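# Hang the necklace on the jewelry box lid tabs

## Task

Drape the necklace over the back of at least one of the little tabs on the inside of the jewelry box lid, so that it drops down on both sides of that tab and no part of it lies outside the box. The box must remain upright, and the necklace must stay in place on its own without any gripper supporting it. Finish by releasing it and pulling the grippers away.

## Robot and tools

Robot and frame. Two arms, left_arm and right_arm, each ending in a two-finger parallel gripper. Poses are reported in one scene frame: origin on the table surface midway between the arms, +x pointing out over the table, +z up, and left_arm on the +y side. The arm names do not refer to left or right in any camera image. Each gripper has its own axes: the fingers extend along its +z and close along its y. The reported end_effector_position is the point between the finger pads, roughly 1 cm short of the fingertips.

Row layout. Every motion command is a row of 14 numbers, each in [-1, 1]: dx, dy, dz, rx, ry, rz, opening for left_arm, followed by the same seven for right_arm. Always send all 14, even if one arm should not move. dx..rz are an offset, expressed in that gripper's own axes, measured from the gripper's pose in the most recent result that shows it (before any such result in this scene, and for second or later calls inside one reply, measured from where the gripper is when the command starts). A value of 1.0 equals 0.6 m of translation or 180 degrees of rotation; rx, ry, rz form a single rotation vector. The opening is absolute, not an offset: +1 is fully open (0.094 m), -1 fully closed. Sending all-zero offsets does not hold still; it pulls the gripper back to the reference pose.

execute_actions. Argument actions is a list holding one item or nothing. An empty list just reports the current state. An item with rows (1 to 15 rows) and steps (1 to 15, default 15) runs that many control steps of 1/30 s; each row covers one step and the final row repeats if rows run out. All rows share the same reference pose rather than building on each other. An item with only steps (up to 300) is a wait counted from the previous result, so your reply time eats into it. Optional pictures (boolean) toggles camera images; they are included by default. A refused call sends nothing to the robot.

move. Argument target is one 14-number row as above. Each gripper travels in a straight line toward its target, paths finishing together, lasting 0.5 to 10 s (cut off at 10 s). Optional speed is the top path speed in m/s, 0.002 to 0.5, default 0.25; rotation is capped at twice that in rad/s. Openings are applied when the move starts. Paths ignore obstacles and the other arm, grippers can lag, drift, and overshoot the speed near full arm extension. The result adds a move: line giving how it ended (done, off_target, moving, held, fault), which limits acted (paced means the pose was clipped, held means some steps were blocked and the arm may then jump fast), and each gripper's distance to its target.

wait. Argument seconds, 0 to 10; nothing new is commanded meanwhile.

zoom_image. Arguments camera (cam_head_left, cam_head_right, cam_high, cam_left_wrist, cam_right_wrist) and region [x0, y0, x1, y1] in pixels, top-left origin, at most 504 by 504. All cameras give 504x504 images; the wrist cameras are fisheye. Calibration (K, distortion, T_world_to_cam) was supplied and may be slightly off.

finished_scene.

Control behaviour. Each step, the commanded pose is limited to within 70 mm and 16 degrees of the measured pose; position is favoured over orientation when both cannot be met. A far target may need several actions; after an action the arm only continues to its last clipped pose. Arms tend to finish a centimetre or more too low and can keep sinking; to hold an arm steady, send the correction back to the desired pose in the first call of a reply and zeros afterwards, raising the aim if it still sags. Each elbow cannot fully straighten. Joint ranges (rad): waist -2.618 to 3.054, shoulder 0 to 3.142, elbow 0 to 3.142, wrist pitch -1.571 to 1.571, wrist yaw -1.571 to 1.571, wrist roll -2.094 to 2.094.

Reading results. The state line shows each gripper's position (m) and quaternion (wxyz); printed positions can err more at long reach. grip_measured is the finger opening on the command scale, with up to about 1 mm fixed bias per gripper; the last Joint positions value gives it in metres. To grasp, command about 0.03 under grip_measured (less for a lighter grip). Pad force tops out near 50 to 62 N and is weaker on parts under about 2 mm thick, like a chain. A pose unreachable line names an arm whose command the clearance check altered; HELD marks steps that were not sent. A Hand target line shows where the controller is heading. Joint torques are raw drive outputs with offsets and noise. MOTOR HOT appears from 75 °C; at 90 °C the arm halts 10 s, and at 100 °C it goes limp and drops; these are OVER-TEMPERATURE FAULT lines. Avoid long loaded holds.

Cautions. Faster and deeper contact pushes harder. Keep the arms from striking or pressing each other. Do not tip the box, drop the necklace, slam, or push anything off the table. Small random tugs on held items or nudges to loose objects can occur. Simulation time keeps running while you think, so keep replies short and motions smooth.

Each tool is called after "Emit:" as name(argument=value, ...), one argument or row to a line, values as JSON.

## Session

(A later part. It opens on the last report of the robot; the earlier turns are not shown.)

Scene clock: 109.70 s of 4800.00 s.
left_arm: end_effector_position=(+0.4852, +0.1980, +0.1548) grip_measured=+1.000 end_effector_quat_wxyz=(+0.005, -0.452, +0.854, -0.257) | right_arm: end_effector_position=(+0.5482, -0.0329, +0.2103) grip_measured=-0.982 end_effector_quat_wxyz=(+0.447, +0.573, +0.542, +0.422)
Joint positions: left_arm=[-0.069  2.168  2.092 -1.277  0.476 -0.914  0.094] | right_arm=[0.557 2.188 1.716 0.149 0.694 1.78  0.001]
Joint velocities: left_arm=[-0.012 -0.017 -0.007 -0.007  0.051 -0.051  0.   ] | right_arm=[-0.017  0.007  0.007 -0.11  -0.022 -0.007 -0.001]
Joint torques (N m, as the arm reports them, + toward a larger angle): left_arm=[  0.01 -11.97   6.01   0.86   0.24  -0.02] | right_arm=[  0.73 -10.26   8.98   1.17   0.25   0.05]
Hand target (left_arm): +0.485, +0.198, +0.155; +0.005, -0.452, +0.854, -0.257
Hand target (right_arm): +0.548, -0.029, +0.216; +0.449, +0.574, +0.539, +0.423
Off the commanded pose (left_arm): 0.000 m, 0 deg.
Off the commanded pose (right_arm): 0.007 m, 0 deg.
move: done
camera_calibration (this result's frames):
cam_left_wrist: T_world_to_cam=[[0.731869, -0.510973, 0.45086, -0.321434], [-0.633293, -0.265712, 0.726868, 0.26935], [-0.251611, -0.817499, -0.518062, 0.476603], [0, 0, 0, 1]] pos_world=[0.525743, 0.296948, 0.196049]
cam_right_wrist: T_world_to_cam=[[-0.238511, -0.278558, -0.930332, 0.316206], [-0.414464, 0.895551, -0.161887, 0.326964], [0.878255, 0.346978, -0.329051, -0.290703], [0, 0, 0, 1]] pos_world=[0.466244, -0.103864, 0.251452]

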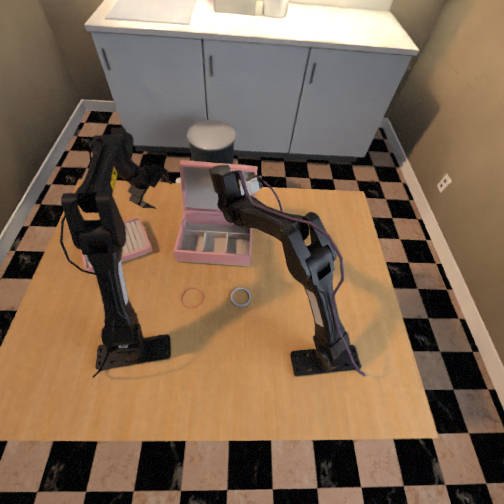

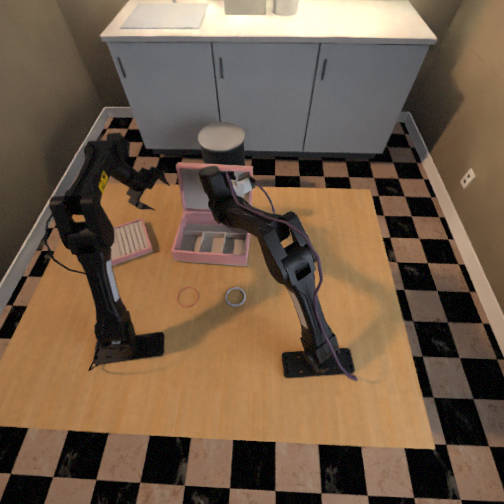

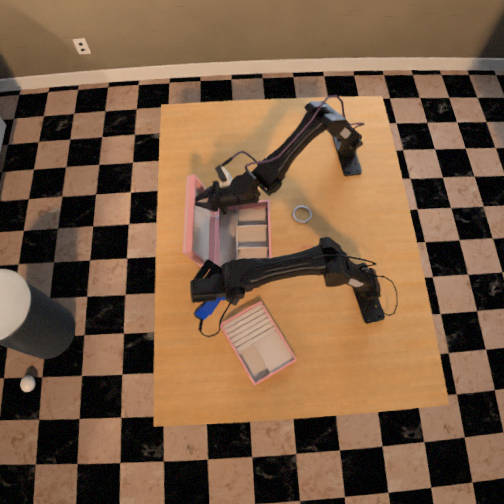

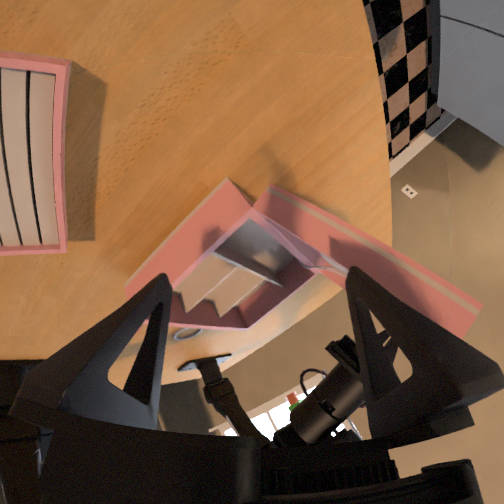

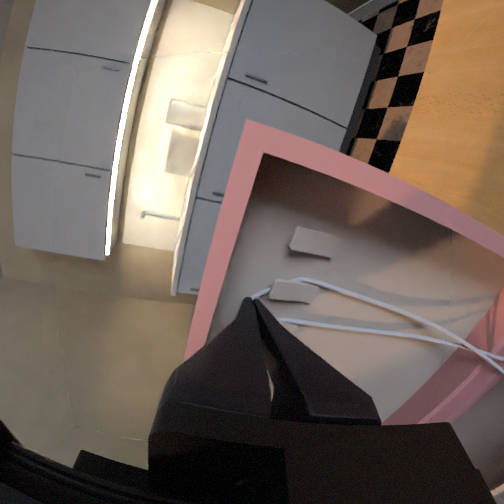

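Behind the tab.

Emit:
move(
  target=[0,0,0,0,0,0,1,0,-0.035,-0.028,0,0,0,-1],
  speed=0.03,
)

Emit:
move(
  target=[0,0,0,0,0,0,1,0,0,0,0,0,0,-0.8],
)

Emit:
move(
  target=[0,0,0,0,0,0,1,0,0,-0.16,0,0,0,-0.8],
  speed=0.06,
)

Emit:
move(
  target=[0,0,0,0,0,0,1,-0.35,0.03,-0.1,0,0,0,-0.8],
)

Emit:
zoom_image(
  camera="cam_head_right",
  region=[160,150,280,280],
)

Scene clock: 113.90 s of 4800.00 s.
left_arm: end_effector_position=(+0.4852, +0.1980, +0.1548) grip_measured=+1.000 end_effector_quat_wxyz=(+0.005, -0.452, +0.854, -0.257) | right_arm: end_effector_position=(+0.5367, -0.0325, +0.2108) grip_measured=-0.982 end_effector_quat_wxyz=(+0.451, +0.572, +0.518, +0.448)
Joint positions: left_arm=[-0.069  2.168  2.092 -1.277  0.476 -0.914  0.094] | right_arm=[0.575 2.156 1.611 0.287 0.72  1.788 0.001]
Joint velocities: left_arm=[-0.007 -0.012 -0.002 -0.007  0.037 -0.081  0.   ] | right_arm=[-0.017 -0.027 -0.007  0.081 -0.007  0.037 -0.001]
Joint torques (N m, as the arm reports them, + toward a larger angle): left_arm=[  0.02 -11.94   6.01   0.86   0.24  -0.02] | right_arm=[  0.95 -11.37   4.69   0.91   0.11   0.03]
Hand target (left_arm): +0.485, +0.198, +0.155; +0.005, -0.452, +0.854, -0.257
Hand target (right_arm): +0.527, -0.032, +0.194; +0.448, +0.572, +0.542, +0.423
Off the commanded pose (left_arm): 0.000 m, 0 deg.
Off the commanded pose (right_arm): 0.019 m, 4 deg.
move: off_target (right_arm)
camera_calibration (this result's frames):
cam_left_wrist: T_world_to_cam=[[0.731869, -0.510973, 0.45086, -0.321434], [-0.633293, -0.265712, 0.726868, 0.26935], [-0.251611, -0.817499, -0.518062, 0.476603], [0, 0, 0, 1]] pos_world=[0.525743, 0.296948, 0.196049]
cam_right_wrist: T_world_to_cam=[[-0.188195, -0.236716, -0.953178, 0.293165], [-0.398391, 0.905487, -0.146214, 0.310332], [0.897701, 0.352221, -0.264714, -0.304406], [0, 0, 0, 1]] pos_world=[0.452072, -0.104386, 0.244233]

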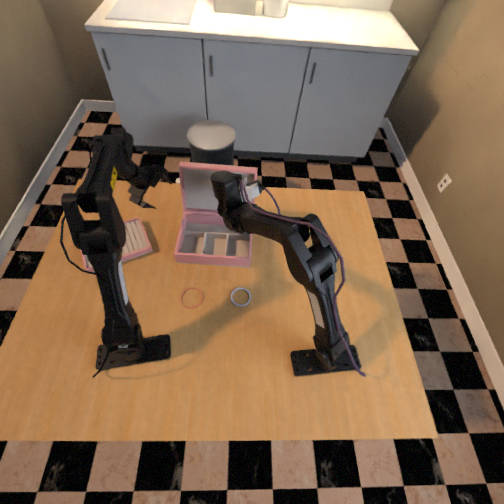

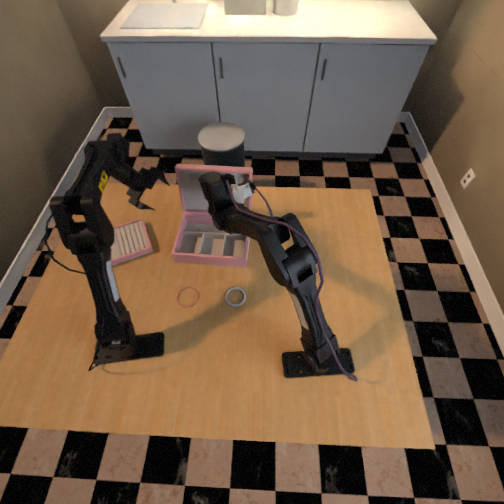

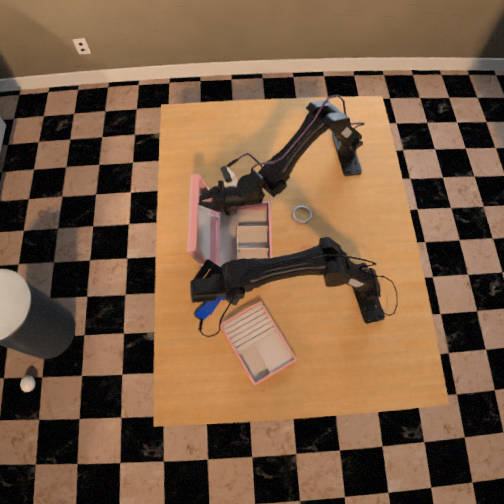

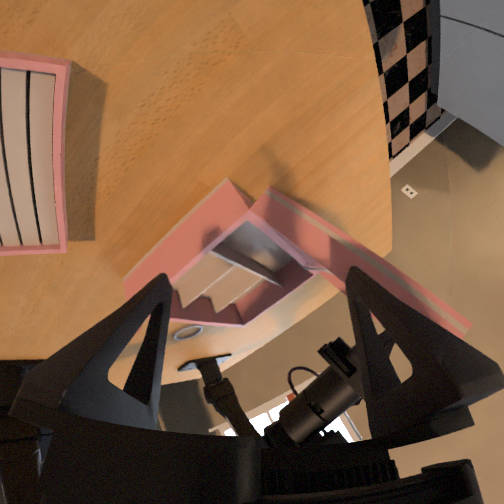

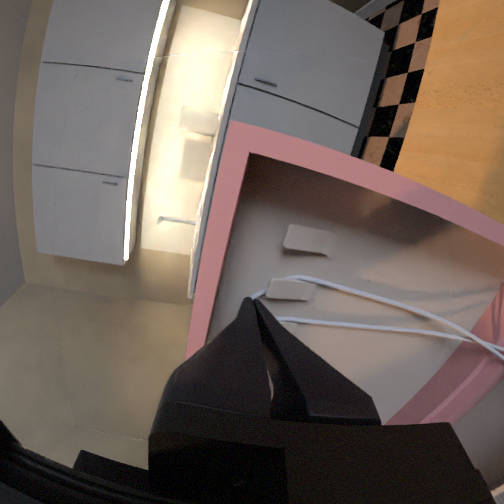

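Scene clock: 114.40 s of 4800.00 s.
left_arm: end_effector_position=(+0.4852, +0.1980, +0.1548) grip_measured=+1.000 end_effector_quat_wxyz=(+0.005, -0.452, +0.854, -0.257) | right_arm: end_effector_position=(+0.5376, -0.0324, +0.2156) grip_measured=-0.802 end_effector_quat_wxyz=(+0.453, +0.572, +0.509, +0.456)
Joint positions: left_arm=[-0.069  2.168  2.092 -1.277  0.476 -0.914  0.094] | right_arm=[0.575 2.156 1.611 0.311 0.723 1.789 0.009]
Joint velocities: left_arm=[ 0.022  0.002 -0.012 -0.007 -0.022 -0.022  0.   ] | right_arm=[-0.007  0.002 -0.002  0.037 -0.051 -0.051  0.001]
Joint torques (N m, as the arm reports them, + toward a larger angle): left_arm=[  0.   -11.95   6.01   0.86   0.23   0.  ] | right_arm=[  0.   -10.56   6.54   1.17   0.04  -0.01]
Hand target (left_arm): +0.485, +0.198, +0.155; +0.005, -0.452, +0.854, -0.257
Hand target (right_arm): +0.537, -0.032, +0.211; +0.451, +0.572, +0.518, +0.448
Off the commanded pose (left_arm): 0.000 m, 0 deg.
Off the commanded pose (right_arm): 0.005 m, 1 deg.
move: done
camera_calibration (this result's frames):
cam_left_wrist: T_world_to_cam=[[0.731869, -0.510973, 0.45086, -0.321434], [-0.633293, -0.265712, 0.726868, 0.26935], [-0.251611, -0.817499, -0.518062, 0.476603], [0, 0, 0, 1]] pos_world=[0.525743, 0.296948, 0.196049]
cam_right_wrist: T_world_to_cam=[[-0.170921, -0.222103, -0.959925, 0.290562], [-0.392252, 0.909065, -0.140492, 0.306907], [0.903838, 0.35252, -0.242499, -0.31205], [0, 0, 0, 1]] pos_world=[0.452092, -0.10446, 0.246364]

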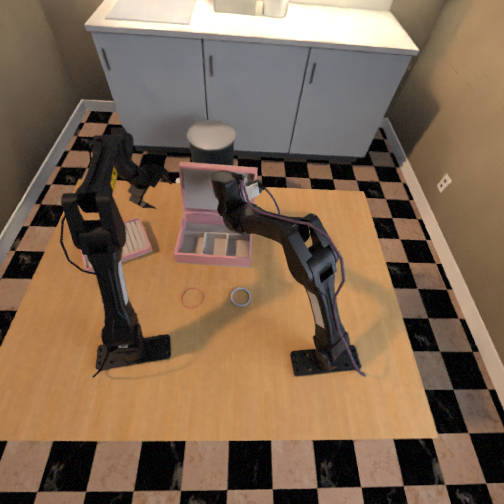

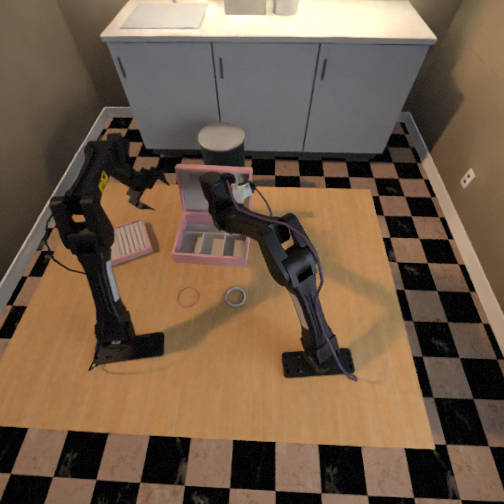

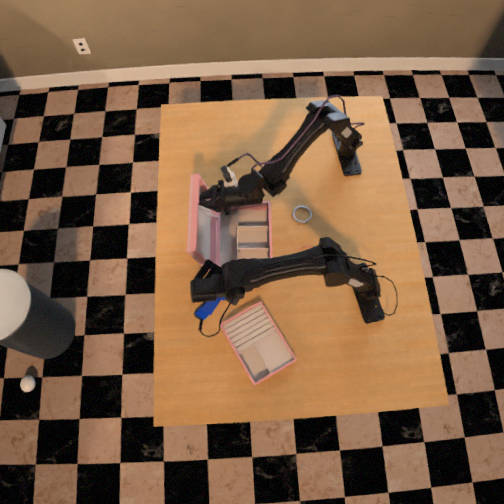

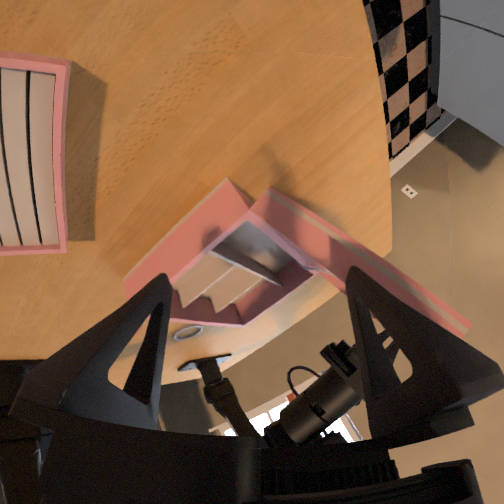

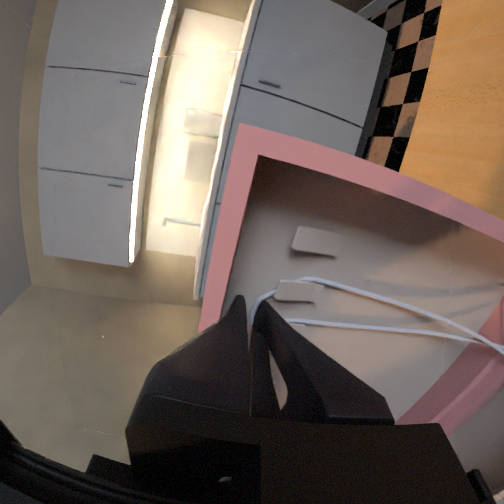

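Scene clock: 116.33 s of 4800.00 s.
left_arm: end_effector_position=(+0.4852, +0.1980, +0.1548) grip_measured=+1.000 end_effector_quat_wxyz=(+0.005, -0.452, +0.854, -0.257) | right_arm: end_effector_position=(+0.4498, -0.0233, +0.2223) grip_measured=-0.802 end_effector_quat_wxyz=(+0.449, +0.569, +0.516, +0.456)
Joint positions: left_arm=[-0.069  2.168  2.092 -1.277  0.476 -0.914  0.094] | right_arm=[0.722 1.931 1.319 0.334 0.852 1.839 0.009]
Joint velocities: left_arm=[-0.007  0.022 -0.012 -0.022 -0.066  0.022  0.   ] | right_arm=[ 0.002 -0.007 -0.027  0.007 -0.022  0.051 -0.001]
Joint torques (N m, as the arm reports them, + toward a larger angle): left_arm=[  0.01 -11.94   5.96   0.86   0.24  -0.01] | right_arm=[  0.59 -11.34   6.02   1.18   0.36   0.06]
Hand target (left_arm): +0.485, +0.198, +0.155; +0.005, -0.452, +0.854, -0.257
Hand target (right_arm): +0.443, -0.027, +0.233; +0.453, +0.572, +0.509, +0.456
Off the commanded pose (left_arm): 0.000 m, 0 deg.
Off the commanded pose (right_arm): 0.013 m, 1 deg.
move: off_target (right_arm)
camera_calibration (this result's frames):
cam_left_wrist: T_world_to_cam=[[0.731869, -0.510973, 0.45086, -0.321434], [-0.633293, -0.265712, 0.726868, 0.26935], [-0.251611, -0.817499, -0.518062, 0.476603], [0, 0, 0, 1]] pos_world=[0.525743, 0.296948, 0.196049]
cam_right_wrist: T_world_to_cam=[[-0.175035, -0.229062, -0.957546, 0.285267], [-0.405617, 0.902968, -0.141861, 0.271273], [0.897128, 0.363566, -0.250962, -0.229107], [0, 0, 0, 1]] pos_world=[0.365503, -0.0963121, 0.254142]

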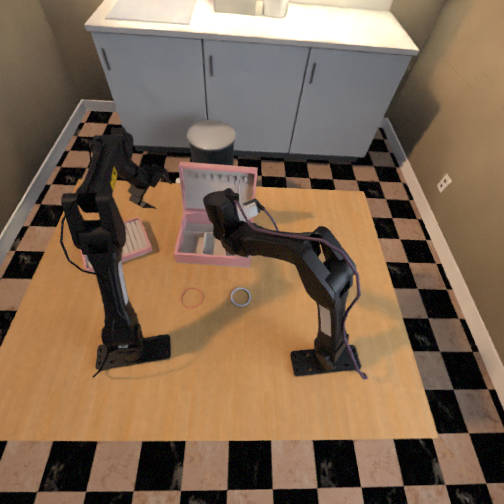

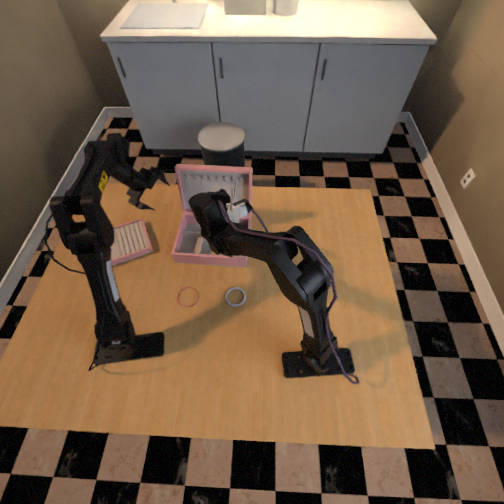

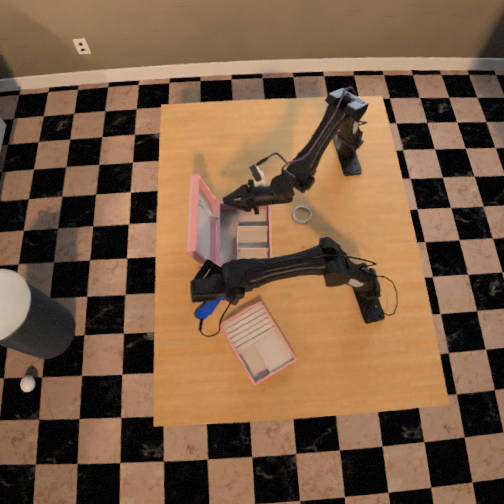

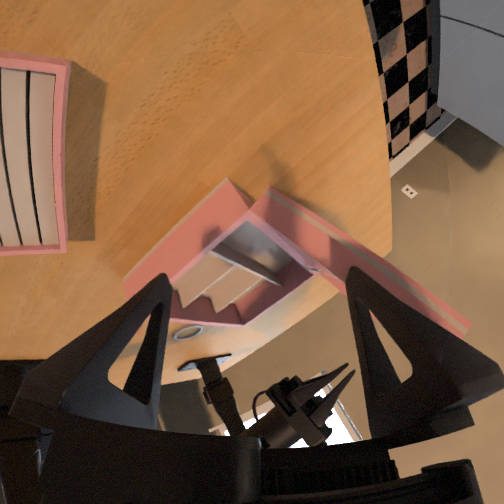

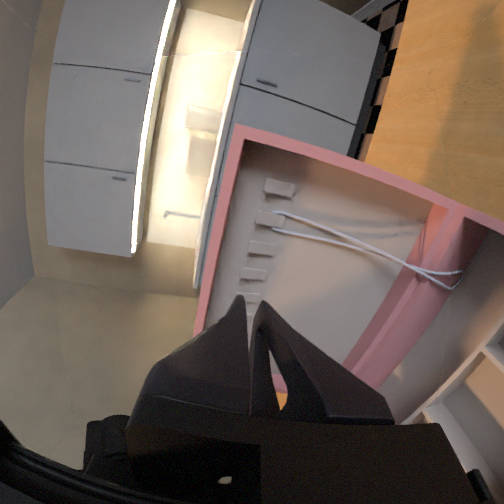

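Scene clock: 117.90 s of 4800.00 s.
left_arm: end_effector_position=(+0.4852, +0.1980, +0.1548) grip_measured=+1.000 end_effector_quat_wxyz=(+0.005, -0.452, +0.854, -0.257) | right_arm: end_effector_position=(+0.3889, -0.2295, +0.2385) grip_measured=-0.802 end_effector_quat_wxyz=(+0.447, +0.574, +0.511, +0.457)
Joint positions: left_arm=[-0.069  2.168  2.092 -1.277  0.476 -0.914  0.094] | right_arm=[0.322 1.242 0.665 0.372 0.467 1.733 0.009]
Joint velocities: left_arm=[-0.022 -0.007 -0.002  0.007  0.007  0.066  0.   ] | right_arm=[ 0.022  0.007 -0.007  0.007 -0.037  0.066 -0.001]
Joint torques (N m, as the arm reports them, + toward a larger angle): left_arm=[  0.   -11.94   6.     0.86   0.23  -0.01] | right_arm=[-0.92 -5.29  6.22  1.32 -0.05 -0.12]
Hand target (left_arm): +0.485, +0.198, +0.155; +0.005, -0.452, +0.854, -0.257
Hand target (right_arm): +0.386, -0.233, +0.241; +0.450, +0.570, +0.516, +0.455
Off the commanded pose (left_arm): 0.000 m, 0 deg.
Off the commanded pose (right_arm): 0.006 m, 1 deg.
move: done
camera_calibration (this result's frames):
cam_left_wrist: T_world_to_cam=[[0.731869, -0.510973, 0.45086, -0.321434], [-0.633293, -0.265712, 0.726868, 0.26935], [-0.251611, -0.817499, -0.518062, 0.476603], [0, 0, 0, 1]] pos_world=[0.525743, 0.296948, 0.196049]
cam_right_wrist: T_world_to_cam=[[-0.176443, -0.216109, -0.960294, 0.246989], [-0.39993, 0.907182, -0.130674, 0.431221], [0.899402, 0.360994, -0.246494, -0.0979744], [0, 0, 0, 1]] pos_world=[0.304156, -0.302451, 0.269381]

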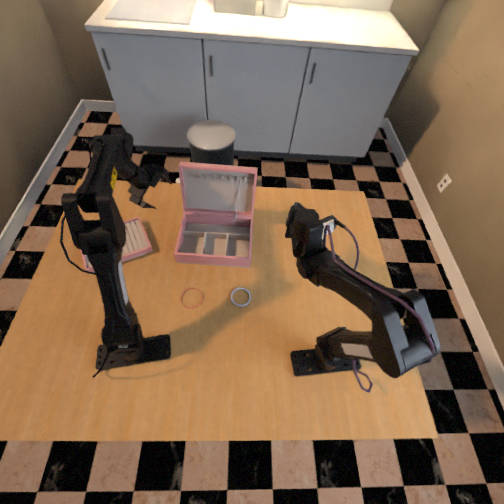

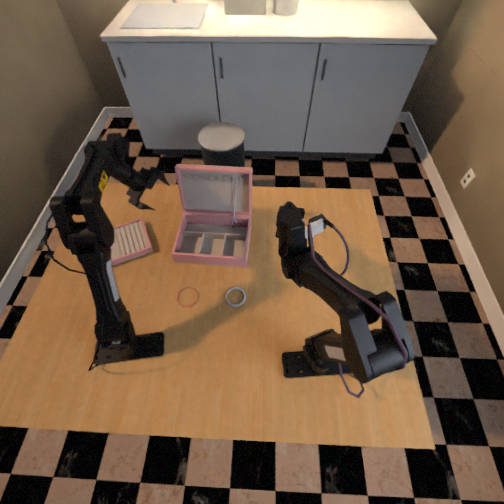

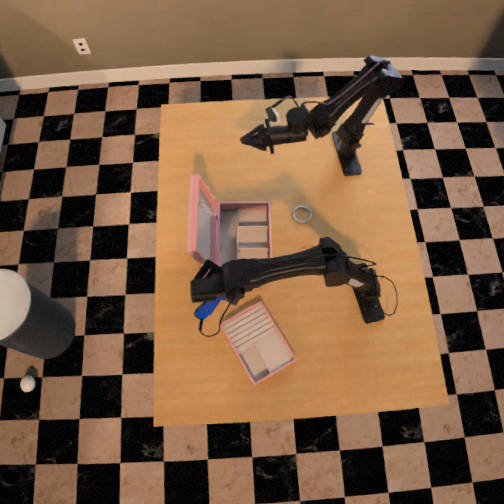

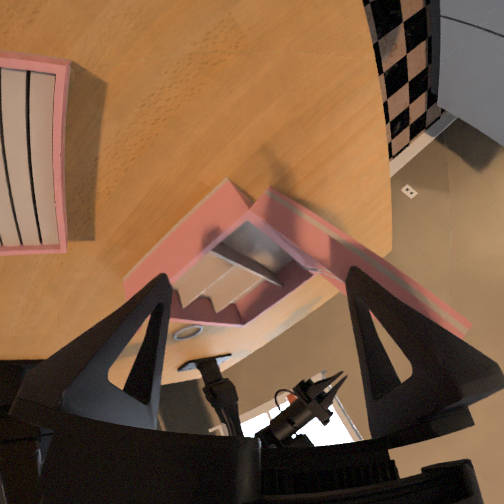

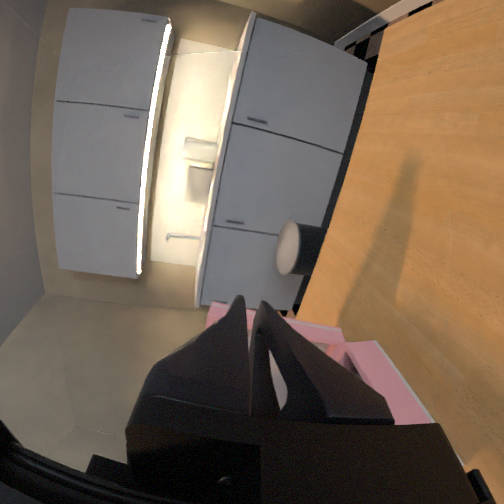

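Region (160, 150, 280, 280) of cam_head_right's 504x504 image, scaled by 3.877, with more detail than that image has; it fills the left 465 columns of this view, and the rest is white.

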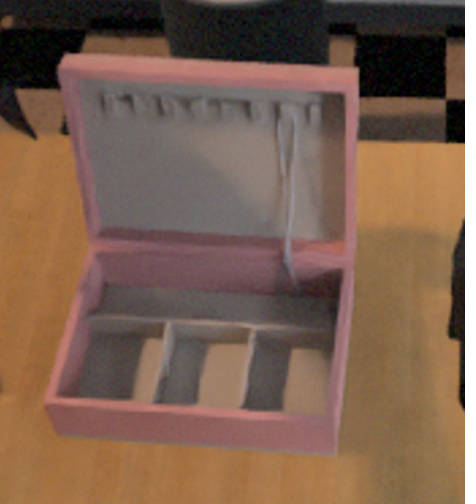

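Emit:
finished_scene(
  scene=2,
)

The scene is finished: the task was done.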